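# Load an aluminum blank into the vise against jaw and stop

## Task

Choose one plain gray aluminum blank and set it on the vise's two low parallel bars, with the same face up as the blanks that begin on the infeed plate (the plate carrying short pins) or flipped over. Its long side must bear against the fixed jaw (the end block without hoses) and its short end against the work stop (the short rod between the jaws). Every finished part must lie flat in the black outfeed tray with its pocket facing up. Every other blank, aluminum or brass, must lie entirely on the infeed plate, not stacked on another blank and not perched on the pins, with the original face up or flipped. Any finished part or blank left elsewhere means failure, and a piece that stays in place only because a gripper holds it does not count.

## Robot and tools

Robot: two Kinova Gen3 arms, left_arm and right_arm, each with 7 revolute joints and a Robotiq 2F-85 parallel gripper. The joint order everywhere is waist (joint_1), shoulder (joint_2), upper arm roll (joint_3), elbow (joint_4), forearm roll (joint_5), wrist pitch (joint_6), wrist roll (joint_7). Stated ranges in rad: waist, upper arm roll, forearm roll and wrist roll -69.115 to 69.115; shoulder -2.250 to 2.250; elbow -2.580 to 2.580; wrist pitch -2.100 to 2.100. The real ends may differ by up to 0.013 rad.

Frame: one scene frame, origin on the table top midway between the arms, +z up, +x out over the table, left_arm on the +y side. The names left and right do not correspond to image sides. Base of left_arm: (-0.030, +0.285, 0) m, quat_wxyz (+0.995, 0, 0, -0.095). Base of right_arm: (+0.030, -0.274, 0) m, quat_wxyz (+0.999, 0, 0, +0.040).

Gripper: fingers extend along its +z and close along its y. The reported end_effector_position is the point between closed pads; closed fingertips sit about 19 mm beyond it, open ones about 6 mm. Closing pushes the tips roughly 13 mm further out, so keep clearance above surfaces.

execute_actions(actions): a list of actions run in sequence. Each action is a list of 1 to 15 rows, one row per 1/30 s step; if fewer than 15 rows are given, the final row repeats to fill 15 steps. A row is one flat list for both arms: 18 numbers in [-1, 1], namely left_arm's 7 joint values, its gripper position and gripper speed, then the same 9 for right_arm. Optionally 14 more numbers in [0, 1] may follow (32 total): stiffness scales, left 7 then right 7, which persist until changed. Joint values are offsets, not poses: each is measured from that arm's angles at the start of the current action (for a call's first action, the last reported angles), not from the previous row. 1.0 equals 0.9985 rad for the first four joints and 0.8765 rad for the last three. The gripper position is absolute: +1 fully open (85 mm), 0 about 41 mm, about -0.8 pads touching, -1 squeeze until blocked. Gripper speed: -1 about 20 mm/s, 0 about 85, +1 about 150. To leave a gripper unchanged, repeat its last two numbers, since a 0 is itself a command. An action that would push any joint more than 0.013 rad beyond its range is refused for both arms; a malformed action, or a first action failing that check, rejects the whole call. An empty list just returns the current state and images.

move(target, speed, blocking): target is one 18 (or 32) number row as above; its joint values are offsets from the Joint positions in the latest result showing them. All joints share one timing, so paths are curved and take 0.5 to 10 s. speed is the top rad/s of the joint with the farthest to go, 0.01 to 2, default 0.5. Moves ignore obstacles and the other arm. blocking=false returns after 0.5 s while motion continues; then use wait or stop before any new execute_actions or move. The extra move: line reports the ending (done, off_target, moving, held, fault), limits=held or limits=none, and each arm's joint farthest from target.

wait(seconds): 0 to 10; arms keep the last command. stop(): brakes a running move; fingers continue. zoom_image(camera, region): camera is cam_low, cam_left_wrist or cam_right_wrist; region [x0, y0, x1, y1] in pixels, at most 504 by 504; all images are 672x504. read_manual(section): licence texts only. finished_scene(scene): ends scene number 1 or 2 irreversibly and reports success.

Results: a state line per arm with gripper position (m) and quat_wxyz, which may be off at long reach; Joint positions, Joint velocities, Joint targets and joint torques per arm in joint order; step readings where HELD marks held-back steps. position_measured_pct is about 50 minus 50 times the finger position, 0 when fully open; stopping below about 90 short of the request means an object is held, about 90 or more means the pads met. "joint sent to its limit" and "joint command not followed" flag clipped or altered joint targets.

Motion limits: each step, a joint target stays within 0.304 rad of the measured angle for the first four joints and 0.266 rad for the last three, and targets are shrunk if they would put the gripper more than 70 mm from where it is, so large moves need several actions. Load limits: 50.2 N m for the first four joints, 31.6 N m for the wrist joints; exceeding one freezes that arm for 10 s. Motors warn at 60 °C and fault at 75 °C when holding loads for long. The simulation runs while you think.

Avoid: arms touching or pressing each other, dropping or slamming parts, hard pushes into the vise or table, and knocking anything off the table. Parts may be tugged or nudged occasionally, so check the final placement with images after releasing.

Each tool is called after "Request:" as name([rows], argument=value, ...), one row to a line, values as JSON.

## Session

Request:
execute_actions(actions=[])

Scene clock: 0.00 s.
left_arm: end_effector_position=(+0.5055, -0.0402, +0.1799) position_measured_pct=0.0 end_effector_quat_wxyz=(+0.202, +0.102, +0.963, +0.146) | right_arm: end_effector_position=(+0.2671, -0.5860, +0.2162) position_measured_pct=0.0 end_effector_quat_wxyz=(-0.021, +0.795, +0.606, -0.014)
Joint names: [waist, shoulder, upper arm roll, elbow, forearm roll, wrist pitch, wrist roll]
Joint positions: left_arm=[ 0.694  0.766 -0.285  1.272 -0.335  0.967  2.224] | right_arm=[ 0.761  0.323  0.21   1.781 -0.045  1.089  0.635]
Joint velocities: left_arm=[-0.    -0.002 -0.     0.    -0.001 -0.     0.   ] | right_arm=[ 0.001  0.    -0.     0.     0.     0.     0.001]
Joint torques (N m, as the joint torque sensors report them, + toward a larger angle): no reading
Motor temperatures (°C, as the motors report them): left_arm=[37 37 36 38 43 38 39] | right_arm=[41 37 36 35 44 43 43]
Joint targets: left_arm=[0.694 0.766 -0.285 1.272 -0.335 0.967 2.224] | right_arm=[0.761 0.323 0.210 1.781 -0.045 1.089 0.635]
Joint stiffness scale: left_arm=[1. 1. 1. 1. 1. 1. 1.] | right_arm=[1. 1. 1. 1. 1. 1. 1.]

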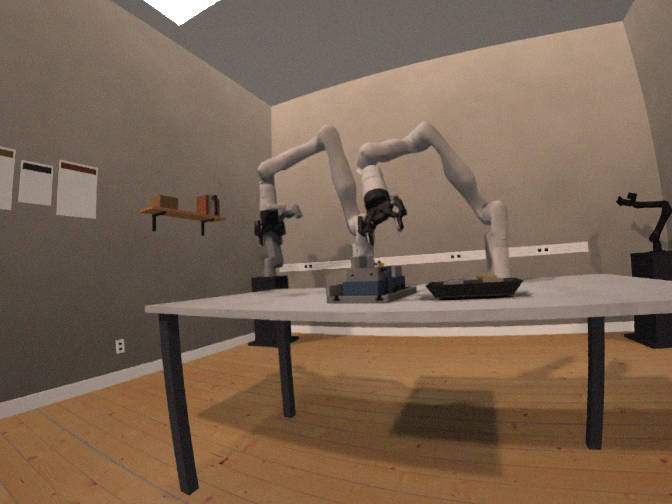

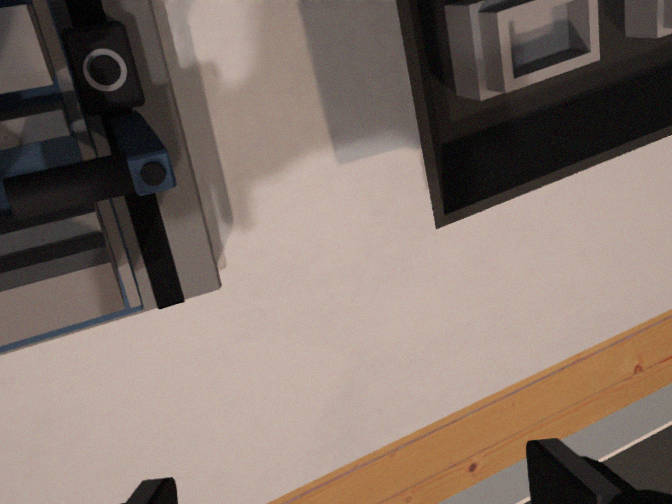

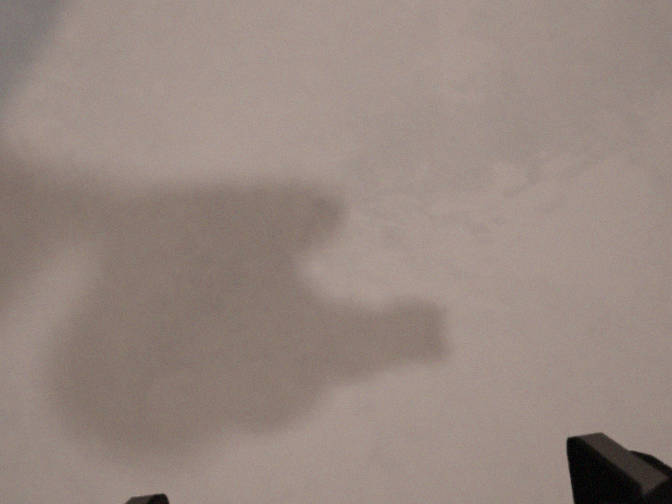

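Request:
move(target=[-0.46,-0.416,0.285,-0.292,0.382,0.962,-0.261,1,0,0,0,0,0,0,0,0,1,0], speed=0.8)

Scene clock: 2.20 s.
left_arm: end_effector_position=(+0.3720, +0.0771, +0.4415) position_measured_pct=0.0 end_effector_quat_wxyz=(+0.003, -0.004, +1.000, +0.002) | right_arm: end_effector_position=(+0.2671, -0.5860, +0.2162) position_measured_pct=0.0 end_effector_quat_wxyz=(-0.021, +0.795, +0.606, -0.014)
Joint names: [waist, shoulder, upper arm roll, elbow, forearm roll, wrist pitch, wrist roll]
Joint positions: left_arm=[ 0.238  0.353 -0.003  0.983 -0.005  1.802  2.003] | right_arm=[ 0.761  0.323  0.21   1.781 -0.045  1.089  0.635]
Joint velocities: left_arm=[-0.001 -0.003  0.     0.001  0.001  0.     0.   ] | right_arm=[ 0.001 -0.     0.001 -0.001  0.     0.     0.   ]
Joint torques (N m, as the joint torque sensors report them, + toward a larger angle): left_arm=[  0.12 -15.05   0.35  -9.09  -0.24   0.13   0.75] | right_arm=[ -0.08 -13.1    0.31  -7.13  -0.04   0.15  -0.44]
Motor temperatures (°C, as the motors report them): left_arm=[37 37 36 38 43 38 39] | right_arm=[41 37 36 35 44 43 43]
Joint targets: left_arm=[0.235 0.350 -0.001 0.980 0.000 1.810 1.995] | right_arm=[0.761 0.323 0.210 1.781 -0.045 1.089 0.635]
Joint stiffness scale: left_arm=[1. 1. 1. 1. 1. 1. 1.] | right_arm=[1. 1. 1. 1. 1. 1. 1.]
move: done; limits=none; left_arm: farthest joint: the wrist pitch, 0.008 radians from its target (0.844 radians at the start); right_arm: farthest joint: the waist, 0.000 radians from its target (0.000 radians at the start)

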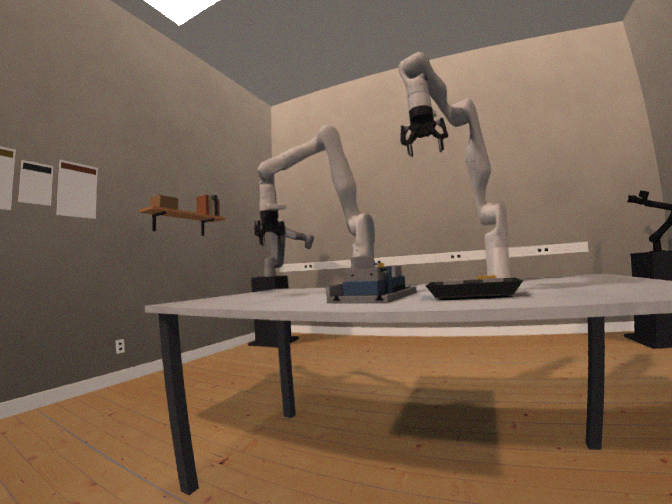

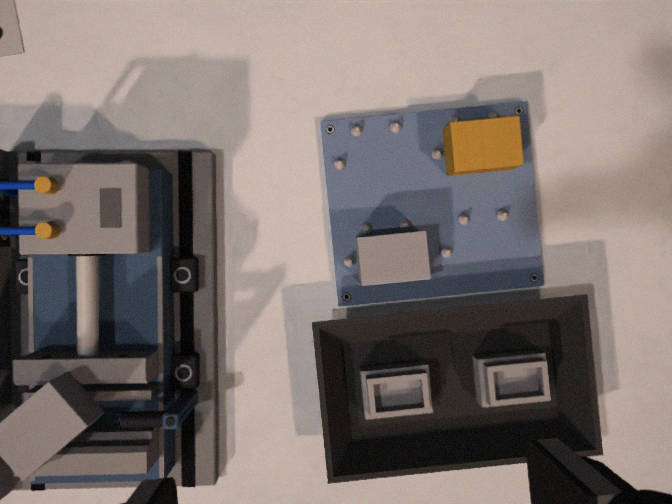

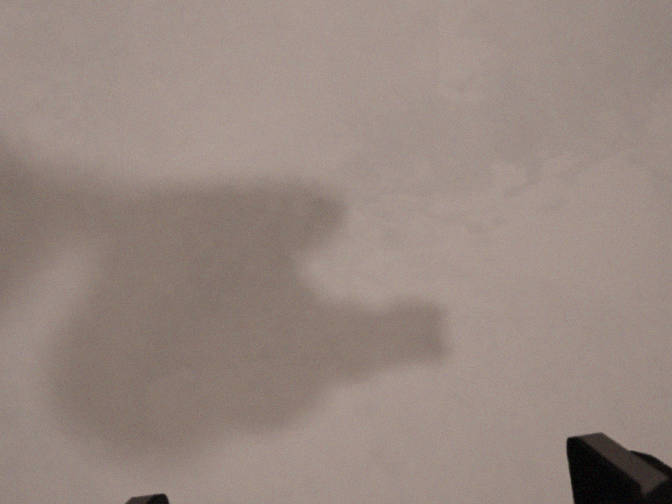

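Request:
move(target=[-0.7,0,0,0,0,0,0,1,0,-1,0.122,-0.21,-0.486,0.051,0.355,0.672,1,0], speed=0.8)

Scene clock: 4.37 s.
left_arm: end_effector_position=(+0.4120, +0.3833, +0.4416) position_measured_pct=0.0 end_effector_quat_wxyz=(+0.002, -0.344, +0.939, +0.003) | right_arm: end_effector_position=(+0.5040, -0.1423, +0.3000) position_measured_pct=0.0 end_effector_quat_wxyz=(+0.000, +0.022, +1.000, +0.005)
Joint names: [waist, shoulder, upper arm roll, elbow, forearm roll, wrist pitch, wrist roll]
Joint positions: left_arm=[-0.458  0.353 -0.003  0.983 -0.005  1.802  2.003] | right_arm=[-0.235  0.442  0.001  1.3   -0.01   1.395  1.214]
Joint velocities: left_arm=[-0.002 -0.001 -0.     0.     0.     0.    -0.001] | right_arm=[-0.003  0.    -0.    -0.     0.002 -0.001  0.001]
Joint torques (N m, as the joint torque sensors report them, + toward a larger angle): left_arm=[ -0.49 -15.3    0.23  -8.94  -0.37   0.27   0.79] | right_arm=[ -0.05 -16.77  -0.22  -8.38  -0.15   0.14  -0.42]
Motor temperatures (°C, as the motors report them): left_arm=[37 37 36 38 43 38 39] | right_arm=[41 37 36 35 44 43 43]
Joint targets: left_arm=[-0.461 0.353 -0.003 0.983 -0.005 1.802 2.003] | right_arm=[-0.237 0.445 0.000 1.295 -0.000 1.400 1.224]
Joint stiffness scale: left_arm=[1. 1. 1. 1. 1. 1. 1.] | right_arm=[1. 1. 1. 1. 1. 1. 1.]
move: off_target (right_arm); limits=none; left_arm: farthest joint: the waist, 0.003 radians from its target (0.699 radians at the start); right_arm: farthest joint: the wrist roll, 0.011 radians from its target (0.589 radians at the start)

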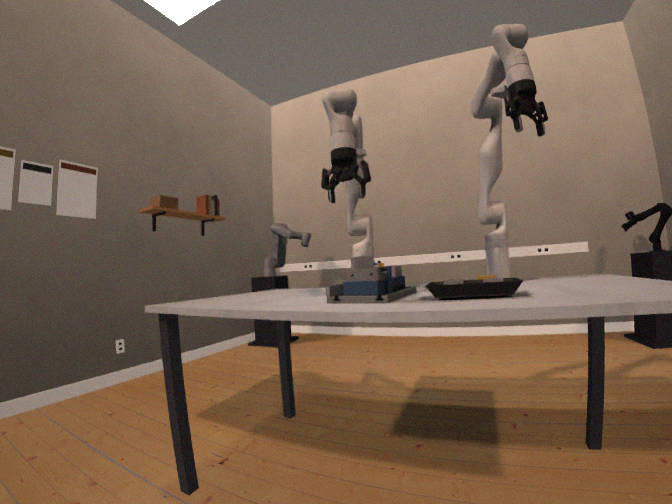

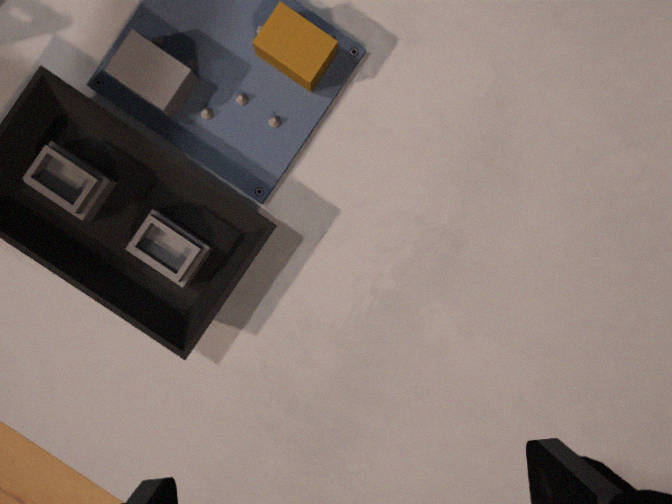

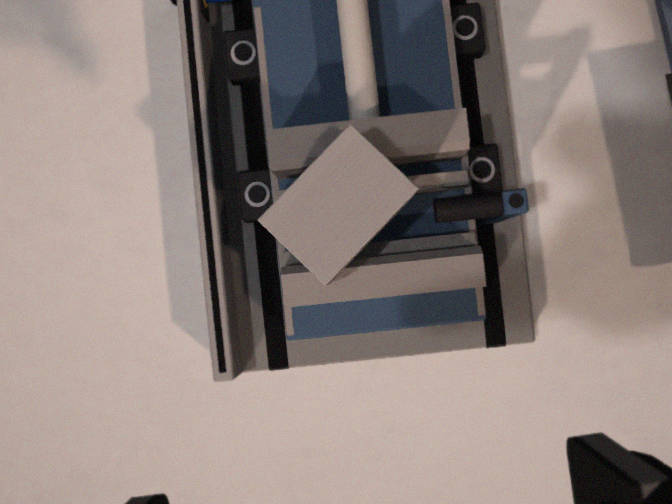

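Request:
move(target=[0,0,0,0,0,0,0,1,0,-0.062,-0.058,0,0.435,0.011,-0.424,0.694,1,0], speed=0.6)

Scene clock: 6.33 s.
left_arm: end_effector_position=(+0.4119, +0.3834, +0.4416) position_measured_pct=0.0 end_effector_quat_wxyz=(+0.002, -0.344, +0.939, +0.003) | right_arm: end_effector_position=(+0.4354, -0.1383, +0.1999) position_measured_pct=0.0 end_effector_quat_wxyz=(-0.002, -0.301, +0.954, +0.004)
Joint names: [waist, shoulder, upper arm roll, elbow, forearm roll, wrist pitch, wrist roll]
Joint positions: left_arm=[-0.458  0.353 -0.003  0.983 -0.005  1.802  2.003] | right_arm=[-0.295  0.387  0.001  1.73  -0.009  1.028  1.812]
Joint velocities: left_arm=[-0.     0.001  0.    -0.001 -0.001  0.    -0.001] | right_arm=[-0.001 -0.002 -0.     0.001  0.001 -0.001 -0.   ]
Joint torques (N m, as the joint torque sensors report them, + toward a larger angle): left_arm=[ -0.13 -15.36   0.12  -9.16  -0.19   0.12   0.64] | right_arm=[  0.   -14.64  -0.2   -7.28  -0.06   0.25  -0.27]
Motor temperatures (°C, as the motors report them): left_arm=[37 37 36 38 43 38 39] | right_arm=[41 37 36 35 44 43 43]
Joint targets: left_arm=[-0.458 0.353 -0.003 0.983 -0.005 1.802 2.003] | right_arm=[-0.297 0.385 0.001 1.735 -0.000 1.024 1.822]
Joint stiffness scale: left_arm=[1. 1. 1. 1. 1. 1. 1.] | right_arm=[1. 1. 1. 1. 1. 1. 1.]
move: off_target (right_arm); limits=none; left_arm: farthest joint: the waist, 0.000 radians from its target (0.000 radians at the start); right_arm: farthest joint: the wrist roll, 0.011 radians from its target (0.609 radians at the start)

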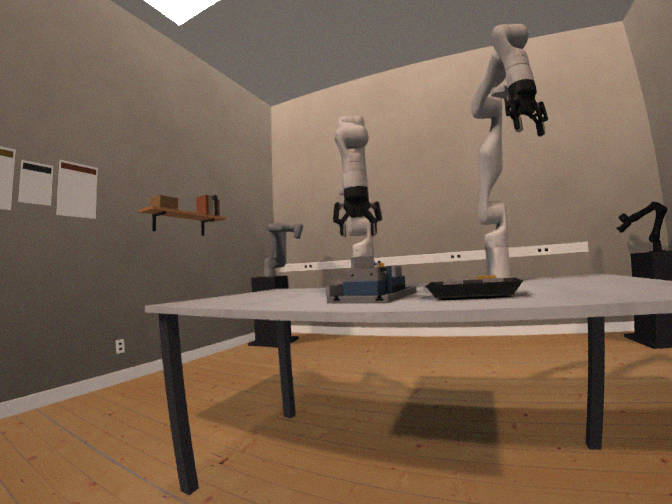

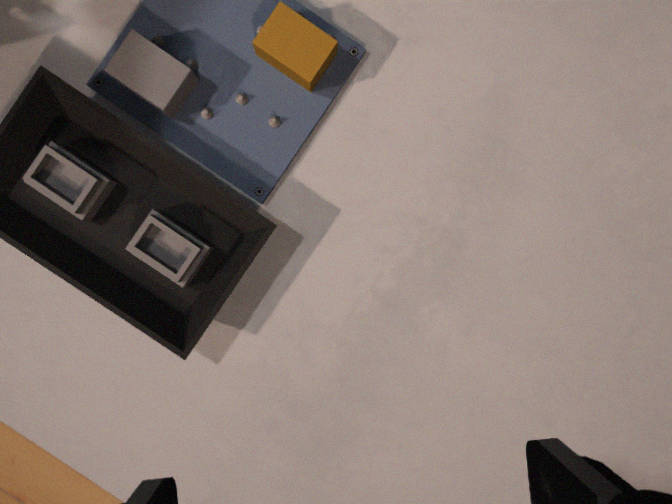

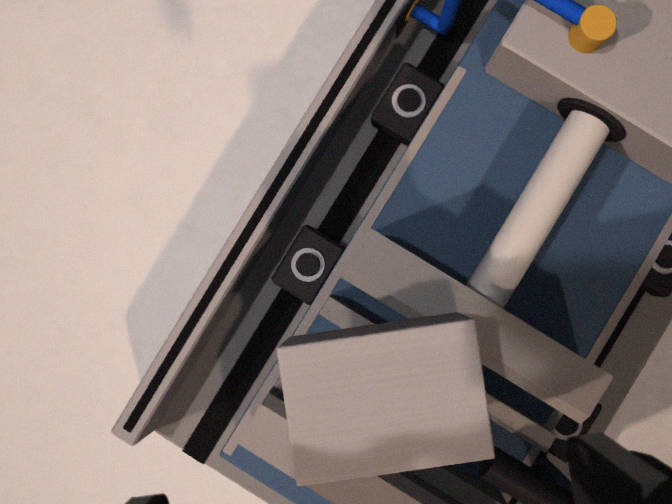

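Request:
move(target=[0,0,0,0,0,0,0,1,0,-0.015,0.026,0,0.097,0.015,-0.145,-0.01,1,0], speed=0.3)

Request:
zoom_image(camera="cam_low", region=[300,200,440,305])

Scene clock: 7.50 s.
left_arm: end_effector_position=(+0.4119, +0.3834, +0.4416) position_measured_pct=0.0 end_effector_quat_wxyz=(+0.002, -0.344, +0.939, +0.003) | right_arm: end_effector_position=(+0.4255, -0.1376, +0.1662) position_measured_pct=0.0 end_effector_quat_wxyz=(+0.002, -0.308, +0.951, +0.002)
Joint names: [waist, shoulder, upper arm roll, elbow, forearm roll, wrist pitch, wrist roll]
Joint positions: left_arm=[-0.458  0.353 -0.003  0.983 -0.005  1.802  2.003] | right_arm=[-0.308  0.411  0.001  1.822 -0.005  0.905  1.812]
Joint velocities: left_arm=[ 0.     0.    -0.001 -0.001  0.     0.     0.001] | right_arm=[-0.001  0.001 -0.     0.001 -0.    -0.001 -0.001]
Joint torques (N m, as the joint torque sensors report them, + toward a larger angle): left_arm=[ -0.19 -15.32   0.33  -9.13  -0.13   0.11   0.58] | right_arm=[  0.13 -14.8   -0.24  -6.65  -0.05   0.15  -0.38]
Motor temperatures (°C, as the motors report them): left_arm=[37 37 36 38 43 38 39] | right_arm=[41 37 36 35 44 43 43]
Joint targets: left_arm=[-0.458 0.353 -0.003 0.983 -0.005 1.802 2.003] | right_arm=[-0.310 0.413 0.001 1.827 0.004 0.901 1.803]
Joint stiffness scale: left_arm=[1. 1. 1. 1. 1. 1. 1.] | right_arm=[1. 1. 1. 1. 1. 1. 1.]
move: done; limits=none; left_arm: farthest joint: the waist, 0.000 radians from its target (0.000 radians at the start); right_arm: farthest joint: the forearm roll, 0.010 radians from its target (0.013 radians at the start)

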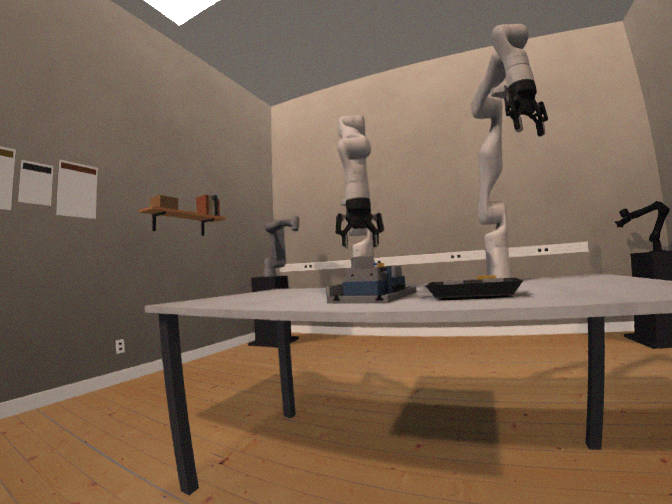

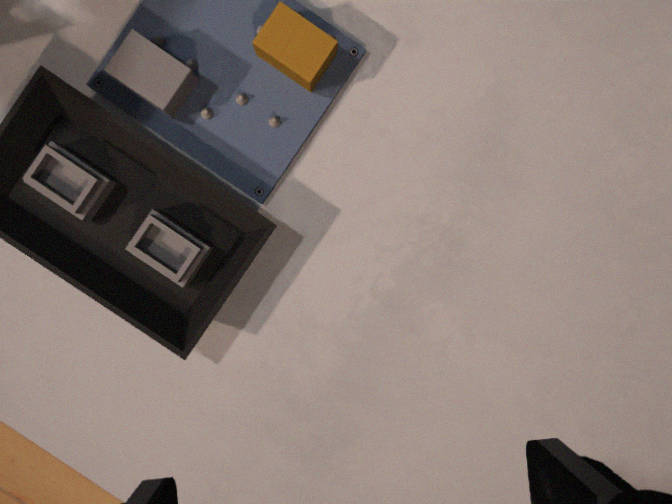

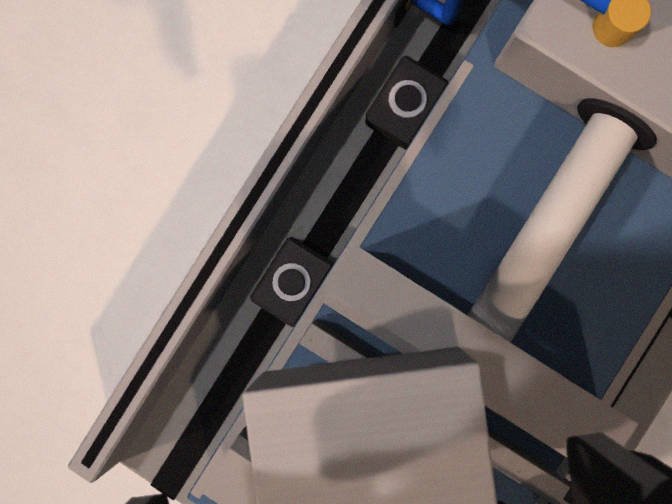

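Region (300, 200, 440, 305) of cam_low's 672x504 image, scaled by 3.600, with more detail than that image has; it fills the top 378 rows of this view, and the rest is white.

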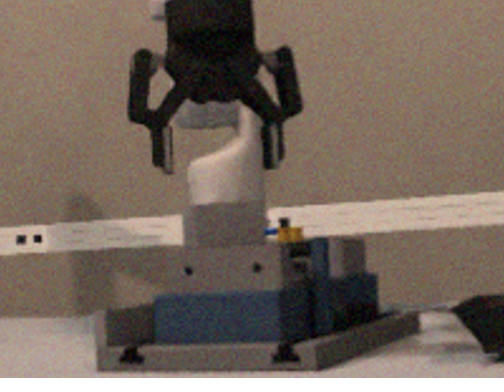

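Request:
move(target=[0,0,0,0,0,0,0,1,0,0.006,0.069,0,0.074,0.012,-0.156,0,1,0], speed=0.2)

Request:
zoom_image(camera="cam_low", region=[300,200,440,305])

Scene clock: 8.87 s.
left_arm: end_effector_position=(+0.4119, +0.3834, +0.4416) position_measured_pct=0.0 end_effector_quat_wxyz=(+0.002, -0.344, +0.939, +0.003) | right_arm: end_effector_position=(+0.4225, -0.1412, +0.1225) position_measured_pct=0.0 end_effector_quat_wxyz=(+0.000, -0.306, +0.952, +0.001)
Joint names: [waist, shoulder, upper arm roll, elbow, forearm roll, wrist pitch, wrist roll]
Joint positions: left_arm=[-0.458  0.353 -0.003  0.983 -0.005  1.802  2.003] | right_arm=[-0.304  0.477  0.001  1.891 -0.004  0.773  1.812]
Joint velocities: left_arm=[ 0.    -0.     0.001  0.001  0.    -0.     0.001] | right_arm=[-0.     0.002 -0.001 -0.002 -0.     0.     0.   ]
Joint torques (N m, as the joint torque sensors report them, + toward a larger angle): left_arm=[ -0.23 -15.2    0.27  -9.03  -0.25   0.01   0.71] | right_arm=[ -0.12 -14.74  -0.18  -5.75  -0.12   0.1   -0.29]
Motor temperatures (°C, as the motors report them): left_arm=[37 37 36 38 43 38 39] | right_arm=[41 37 36 35 44 43 43]
Joint targets: left_arm=[-0.458 0.353 -0.003 0.983 -0.005 1.802 2.003] | right_arm=[-0.302 0.479 0.001 1.896 0.005 0.769 1.812]
Joint stiffness scale: left_arm=[1. 1. 1. 1. 1. 1. 1.] | right_arm=[1. 1. 1. 1. 1. 1. 1.]
move: done; limits=none; left_arm: farthest joint: the waist, 0.000 radians from its target (0.000 radians at the start); right_arm: farthest joint: the forearm roll, 0.010 radians from its target (0.011 radians at the start)

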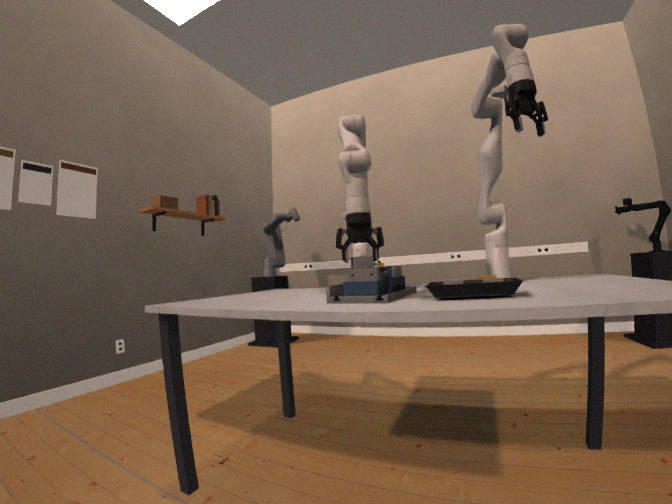

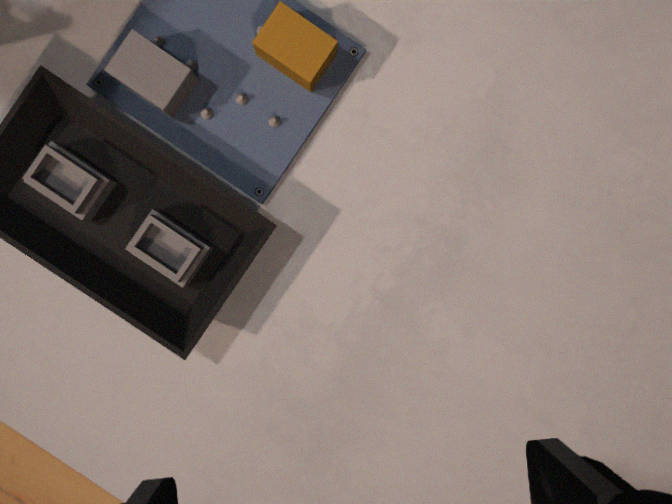

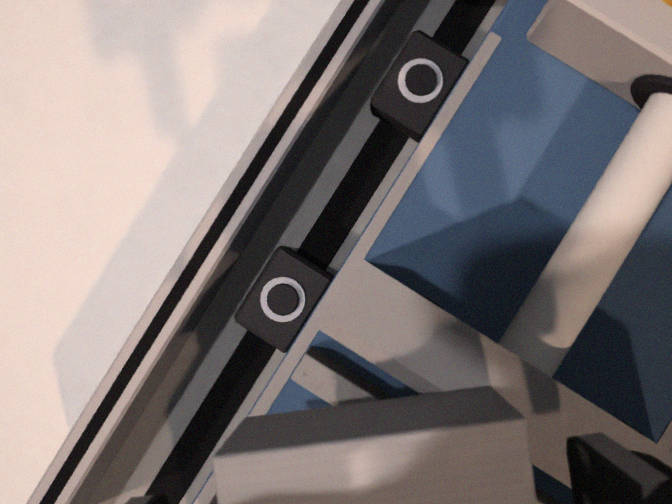

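Region (300, 200, 440, 305) of cam_low's 672x504 image, scaled by 3.600, with more detail than that image has; it fills the top 378 rows of this view, and the rest is white.

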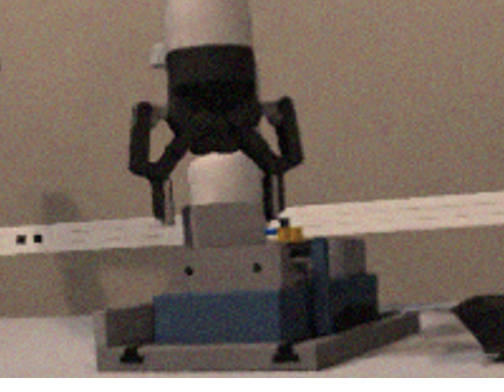

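Request:
move(target=[0,0,0,0,0,0,0,1,0,0,0,0,0,0,0,0,-1,0])

Request:
move(target=[0,0,0,0,0,0,0,1,0,0,-0.024,0,-0.019,0,0.046,0,-1,0], speed=0.1)

Request:
move(target=[0,0,0,0,0,0,0,1,0,0,0,0,0,0,0,-0.816,-1,0], speed=0.6)

Scene clock: 9.73 s.
left_arm: end_effector_position=(+0.4119, +0.3834, +0.4416) position_measured_pct=0.0 end_effector_quat_wxyz=(+0.002, -0.344, +0.939, +0.003) | right_arm: end_effector_position=(+0.4226, -0.1411, +0.1231) position_measured_pct=32.1 end_effector_quat_wxyz=(+0.001, -0.306, +0.952, +0.001)
Joint names: [waist, shoulder, upper arm roll, elbow, forearm roll, wrist pitch, wrist roll]
Joint positions: left_arm=[-0.458  0.353 -0.003  0.983 -0.005  1.802  2.003] | right_arm=[-0.304  0.476  0.001  1.891 -0.004  0.773  1.812]
Joint velocities: left_arm=[-0.     0.     0.     0.001 -0.     0.    -0.001] | right_arm=[-0.    -0.    -0.001 -0.     0.    -0.     0.001]
Joint torques (N m, as the joint torque sensors report them, + toward a larger angle): left_arm=[ -0.14 -15.38   0.2   -9.17  -0.28   0.11   0.46] | right_arm=[ -0.34 -12.3   -0.38  -5.21  -0.12  -0.65  -0.43]
Motor temperatures (°C, as the motors report them): left_arm=[37 37 36 38 43 38 39] | right_arm=[41 37 36 35 44 43 43]
Joint targets: left_arm=[-0.458 0.353 -0.003 0.983 -0.005 1.802 2.003] | right_arm=[-0.304 0.477 0.001 1.891 -0.004 0.773 1.812]
Joint stiffness scale: left_arm=[1. 1. 1. 1. 1. 1. 1.] | right_arm=[1. 1. 1. 1. 1. 1. 1.]
move: done; limits=none; left_arm: farthest joint: the waist, 0.000 radians from its target (0.000 radians at the start); right_arm: farthest joint: the shoulder, 0.001 radians from its target (0.000 radians at the start)

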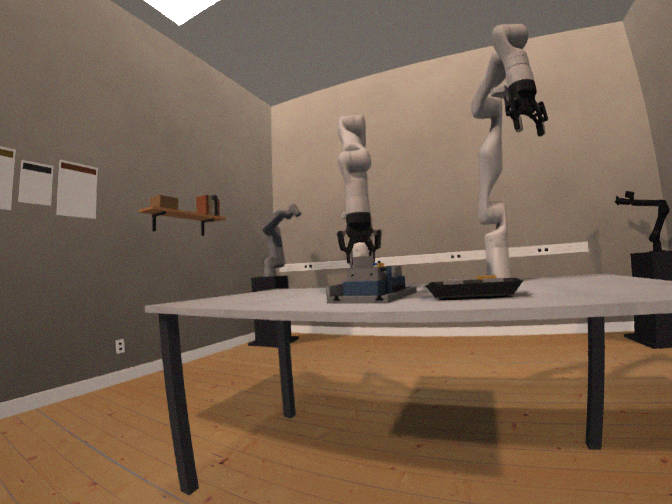

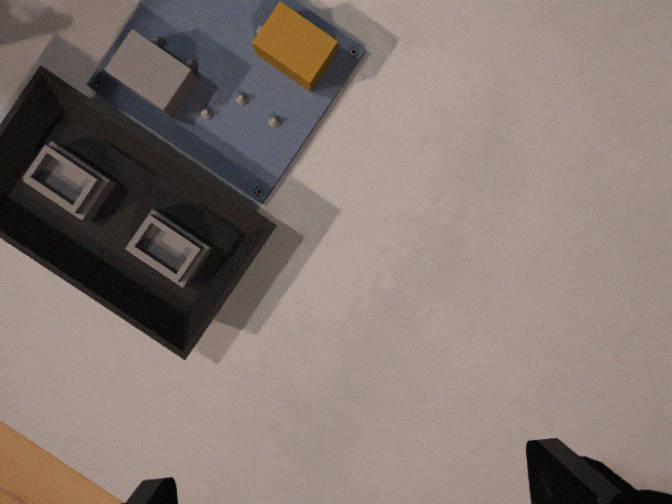

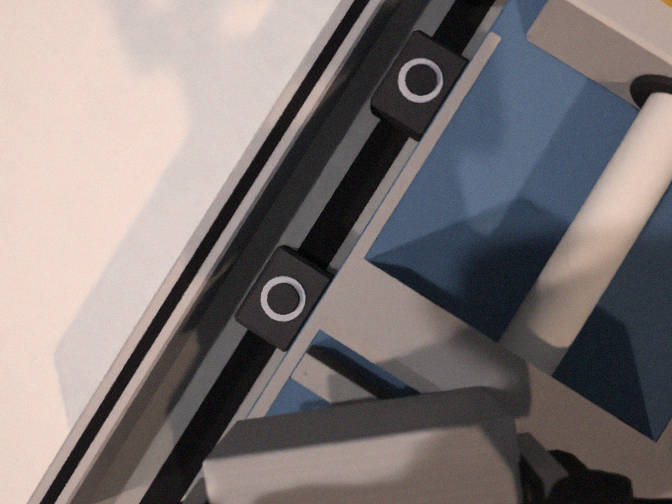

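Scene clock: 10.57 s.
left_arm: end_effector_position=(+0.4119, +0.3834, +0.4416) position_measured_pct=0.0 end_effector_quat_wxyz=(+0.002, -0.344, +0.939, +0.003) | right_arm: end_effector_position=(+0.4223, -0.1412, +0.1350) position_measured_pct=32.1 end_effector_quat_wxyz=(+0.001, -0.306, +0.952, +0.001)
Joint names: [waist, shoulder, upper arm roll, elbow, forearm roll, wrist pitch, wrist roll]
Joint positions: left_arm=[-0.458  0.353 -0.003  0.983 -0.005  1.802  2.003] | right_arm=[-0.304  0.454  0.001  1.877 -0.004  0.809  1.812]
Joint velocities: left_arm=[ 0.    -0.    -0.    -0.001  0.     0.    -0.001] | right_arm=[ 0.001 -0.002  0.    -0.    -0.001  0.001 -0.   ]
Joint torques (N m, as the joint torque sensors report them, + toward a larger angle): left_arm=[ -0.27 -15.13   0.14  -9.05  -0.3    0.09   0.71] | right_arm=[ -0.1  -15.6   -0.11  -6.33  -0.17   0.01  -0.37]
Motor temperatures (°C, as the motors report them): left_arm=[37 37 36 38 43 38 39] | right_arm=[41 37 36 35 44 43 43]
Joint targets: left_arm=[-0.458 0.353 -0.003 0.983 -0.005 1.802 2.003] | right_arm=[-0.304 0.452 0.001 1.872 -0.004 0.814 1.812]
Joint stiffness scale: left_arm=[1. 1. 1. 1. 1. 1. 1.] | right_arm=[1. 1. 1. 1. 1. 1. 1.]
move: done; limits=none; left_arm: farthest joint: the waist, 0.000 radians from its target (0.000 radians at the start); right_arm: farthest joint: the elbow, 0.005 radians from its target (0.019 radians at the start)

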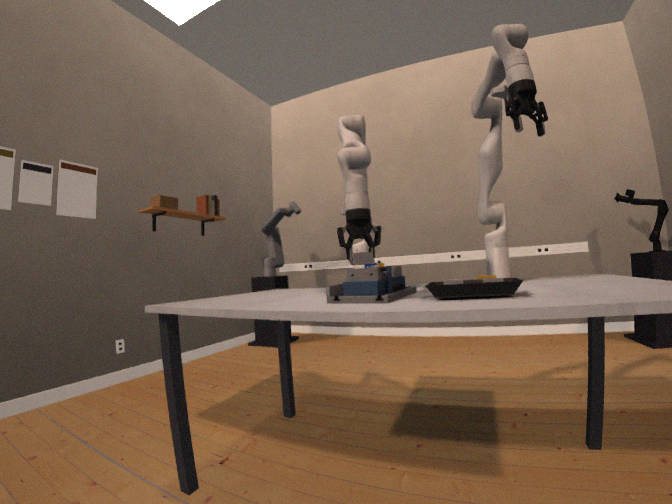

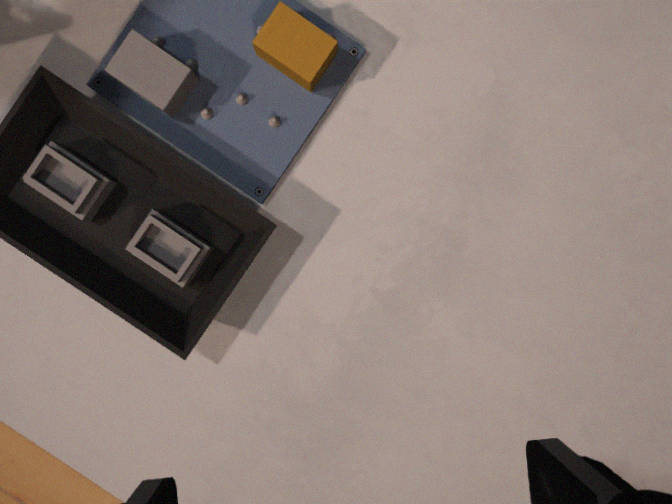

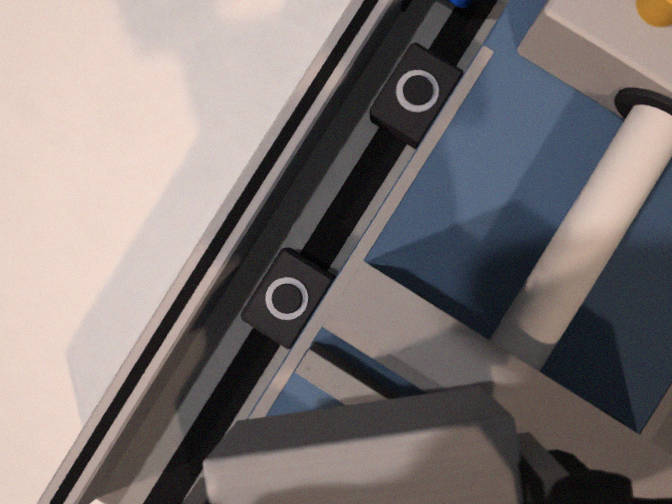

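Scene clock: 12.23 s.
left_arm: end_effector_position=(+0.4119, +0.3834, +0.4416) position_measured_pct=0.0 end_effector_quat_wxyz=(+0.002, -0.344, +0.939, +0.003) | right_arm: end_effector_position=(+0.4223, -0.1412, +0.1351) position_measured_pct=32.1 end_effector_quat_wxyz=(+0.000, +0.042, +0.999, +0.002)
Joint names: [waist, shoulder, upper arm roll, elbow, forearm roll, wrist pitch, wrist roll]
Joint positions: left_arm=[-0.458  0.353 -0.003  0.983 -0.005  1.802  2.003] | right_arm=[-0.304  0.454  0.001  1.877 -0.004  0.809  1.107]
Joint velocities: left_arm=[ 0.    -0.002  0.     0.001 -0.    -0.     0.001] | right_arm=[-0.     0.     0.001 -0.001  0.002  0.002  0.   ]
Joint torques (N m, as the joint torque sensors report them, + toward a larger angle): left_arm=[ -0.17 -15.37  -0.01  -8.83  -0.22   0.02   0.81] | right_arm=[ -0.03 -15.66   0.03  -6.52  -0.1    0.    -0.37]
Motor temperatures (°C, as the motors report them): left_arm=[37 37 36 38 43 38 39] | right_arm=[41 37 36 35 44 43 43]
Joint targets: left_arm=[-0.458 0.353 -0.003 0.983 -0.005 1.802 2.003] | right_arm=[-0.304 0.454 0.001 1.877 -0.004 0.809 1.096]
Joint stiffness scale: left_arm=[1. 1. 1. 1. 1. 1. 1.] | right_arm=[1. 1. 1. 1. 1. 1. 1.]
move: done; limits=none; left_arm: farthest joint: the waist, 0.000 radians from its target (0.000 radians at the start); right_arm: farthest joint: the wrist roll, 0.010 radians from its target (0.715 radians at the start)

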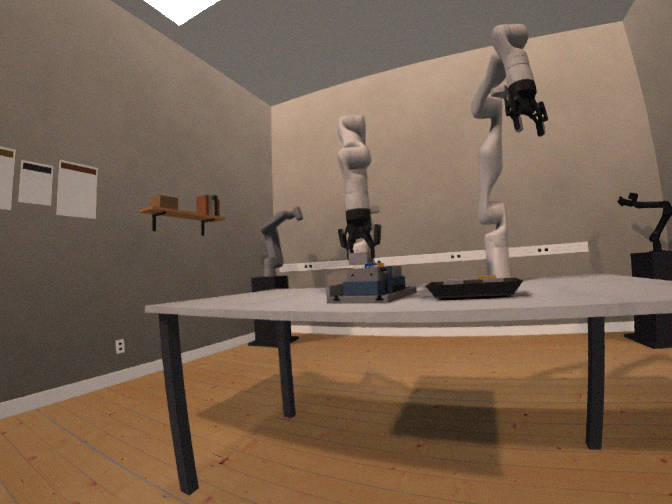

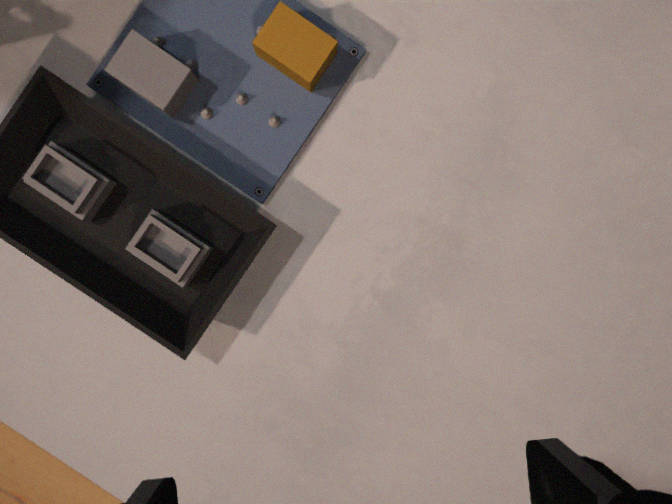

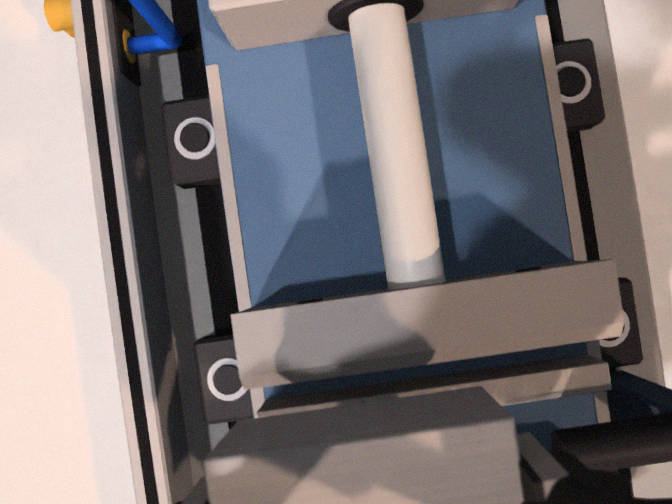

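Request:
move(target=[0,0,0,0,0,0,0,1,0,0,0.039,0,0.028,0,-0.073,0,-1,0, 1,1,1,1,1,1,1,1,0.5,1,1,1,1,1], speed=0.05)

Request:
zoom_image(camera="cam_low", region=[300,200,440,305])

Scene clock: 14.03 s.
left_arm: end_effector_position=(+0.4119, +0.3834, +0.4416) position_measured_pct=0.0 end_effector_quat_wxyz=(+0.002, -0.344, +0.939, +0.003) | right_arm: end_effector_position=(+0.4231, -0.1410, +0.1160) position_measured_pct=32.1 end_effector_quat_wxyz=(+0.001, +0.042, +0.999, +0.002)
Joint names: [waist, shoulder, upper arm roll, elbow, forearm roll, wrist pitch, wrist roll]
Joint positions: left_arm=[-0.458  0.353 -0.003  0.983 -0.005  1.802  2.003] | right_arm=[-0.304  0.488  0.001  1.9   -0.004  0.75   1.107]
Joint velocities: left_arm=[ 0.    -0.     0.    -0.     0.001  0.001  0.   ] | right_arm=[ 0.     0.004  0.    -0.    -0.    -0.     0.   ]
Joint torques (N m, as the joint torque sensors report them, + toward a larger angle): left_arm=[ -0.08 -15.43   0.15  -9.14  -0.28   0.13   0.65] | right_arm=[ -0.22 -16.25  -0.07  -6.04  -0.05   0.13  -0.26]
Motor temperatures (°C, as the motors report them): left_arm=[37 37 36 38 43 38 39] | right_arm=[41 37 36 35 44 43 43]
Joint targets: left_arm=[-0.458 0.353 -0.003 0.983 -0.005 1.802 2.003] | right_arm=[-0.304 0.493 0.001 1.905 -0.004 0.745 1.107]
Joint stiffness scale: left_arm=[1. 1. 1. 1. 1. 1. 1.] | right_arm=[1.  0.5 1.  1.  1.  1.  1. ]
move: done; limits=none; left_arm: farthest joint: the waist, 0.000 radians from its target (0.000 radians at the start); right_arm: farthest joint: the shoulder, 0.005 radians from its target (0.039 radians at the start)

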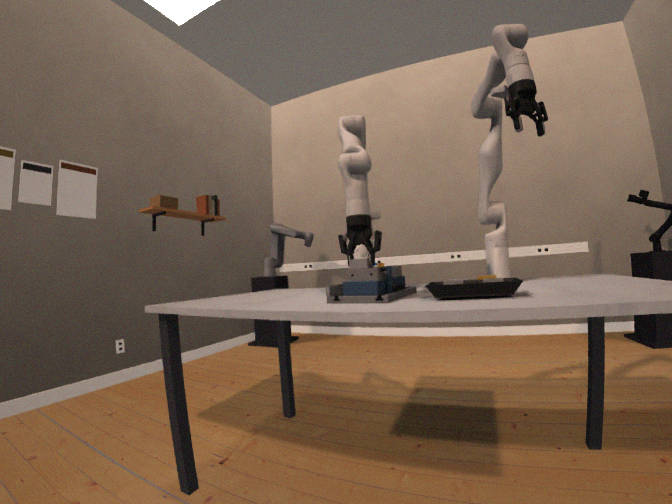

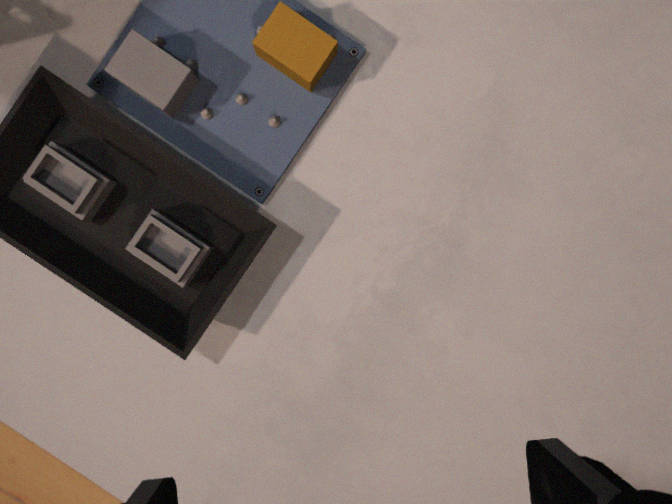

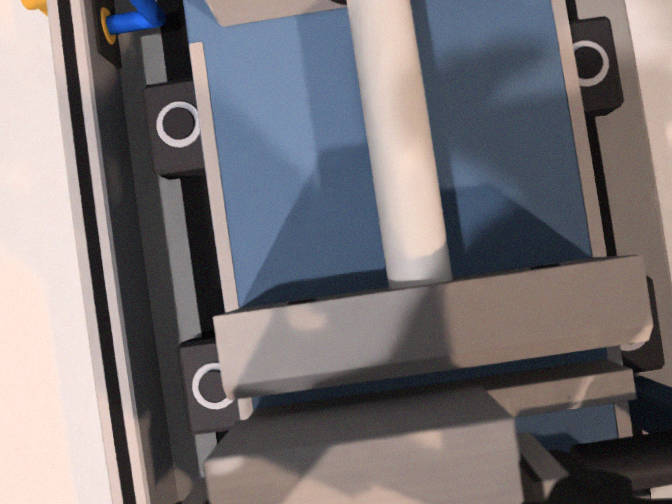

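Region (300, 200, 440, 305) of cam_low's 672x504 image, scaled by 3.600, with more detail than that image has; it fills the top 378 rows of this view, and the rest is white.

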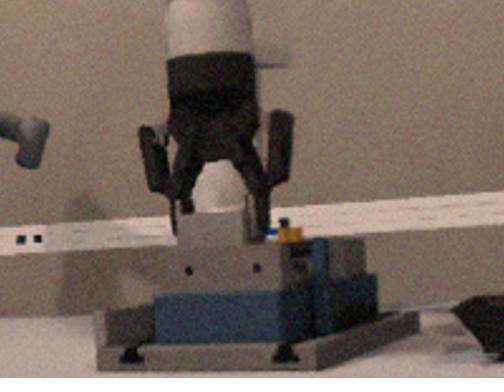

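In the gap. Further 8 mm down.

Request:
move(target=[0,0,0,0,0,0,0,1,0,0,0.021,0,0.014,0,-0.031,0,-1,0], speed=0.04)

Scene clock: 15.23 s.
left_arm: end_effector_position=(+0.4119, +0.3834, +0.4416) position_measured_pct=0.0 end_effector_quat_wxyz=(+0.002, -0.344, +0.939, +0.003) | right_arm: end_effector_position=(+0.4226, -0.1412, +0.1076) position_measured_pct=32.1 end_effector_quat_wxyz=(+0.001, +0.042, +0.999, +0.002)
Joint names: [waist, shoulder, upper arm roll, elbow, forearm roll, wrist pitch, wrist roll]
Joint positions: left_arm=[-0.458  0.353 -0.003  0.983 -0.005  1.802  2.003] | right_arm=[-0.304  0.504  0.001  1.909 -0.004  0.727  1.107]
Joint velocities: left_arm=[-0.    -0.002  0.001 -0.001 -0.001  0.001 -0.002] | right_arm=[ 0.     0.003 -0.001  0.001 -0.001  0.001  0.   ]
Joint torques (N m, as the joint torque sensors report them, + toward a larger angle): left_arm=[ -0.12 -15.38   0.18  -8.92  -0.18   0.12   0.78] | right_arm=[  0.06 -15.62  -0.16  -6.    -0.1    0.09  -0.38]
Motor temperatures (°C, as the motors report them): left_arm=[37 37 36 38 43 38 39] | right_arm=[41 37 36 35 44 43 43]
Joint targets: left_arm=[-0.458 0.353 -0.003 0.983 -0.005 1.802 2.003] | right_arm=[-0.304 0.509 0.001 1.914 -0.004 0.722 1.107]
Joint stiffness scale: left_arm=[1. 1. 1. 1. 1. 1. 1.] | right_arm=[1.  0.5 1.  1.  1.  1.  1. ]
move: done; limits=none; left_arm: farthest joint: the waist, 0.000 radians from its target (0.000 radians at the start); right_arm: farthest joint: the shoulder, 0.005 radians from its target (0.021 radians at the start)

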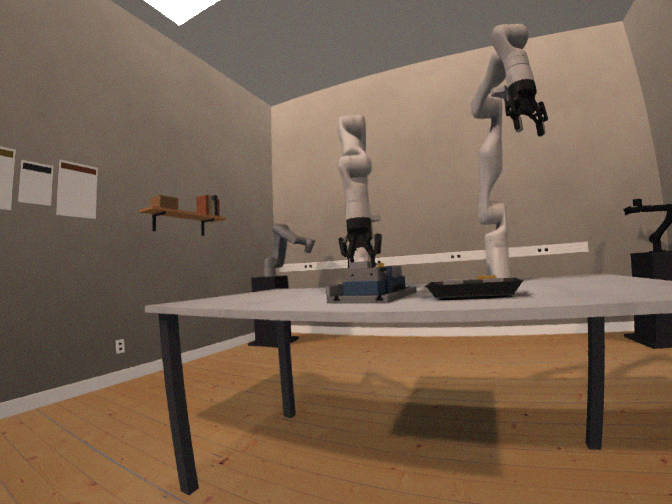

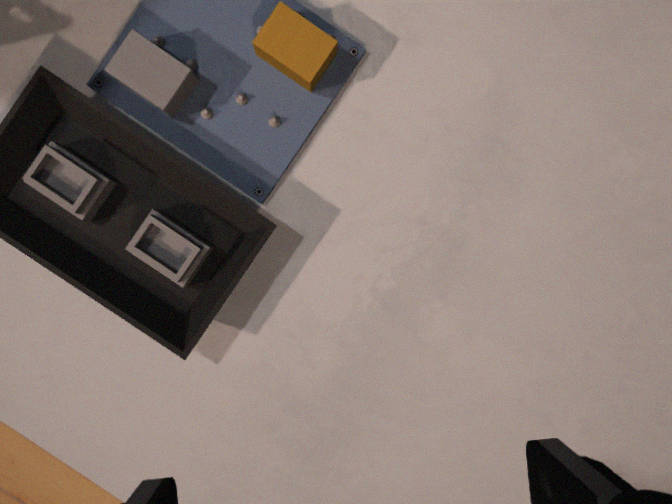

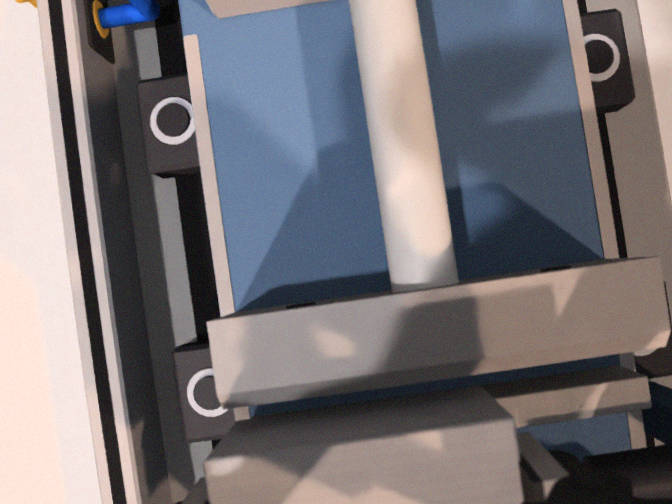

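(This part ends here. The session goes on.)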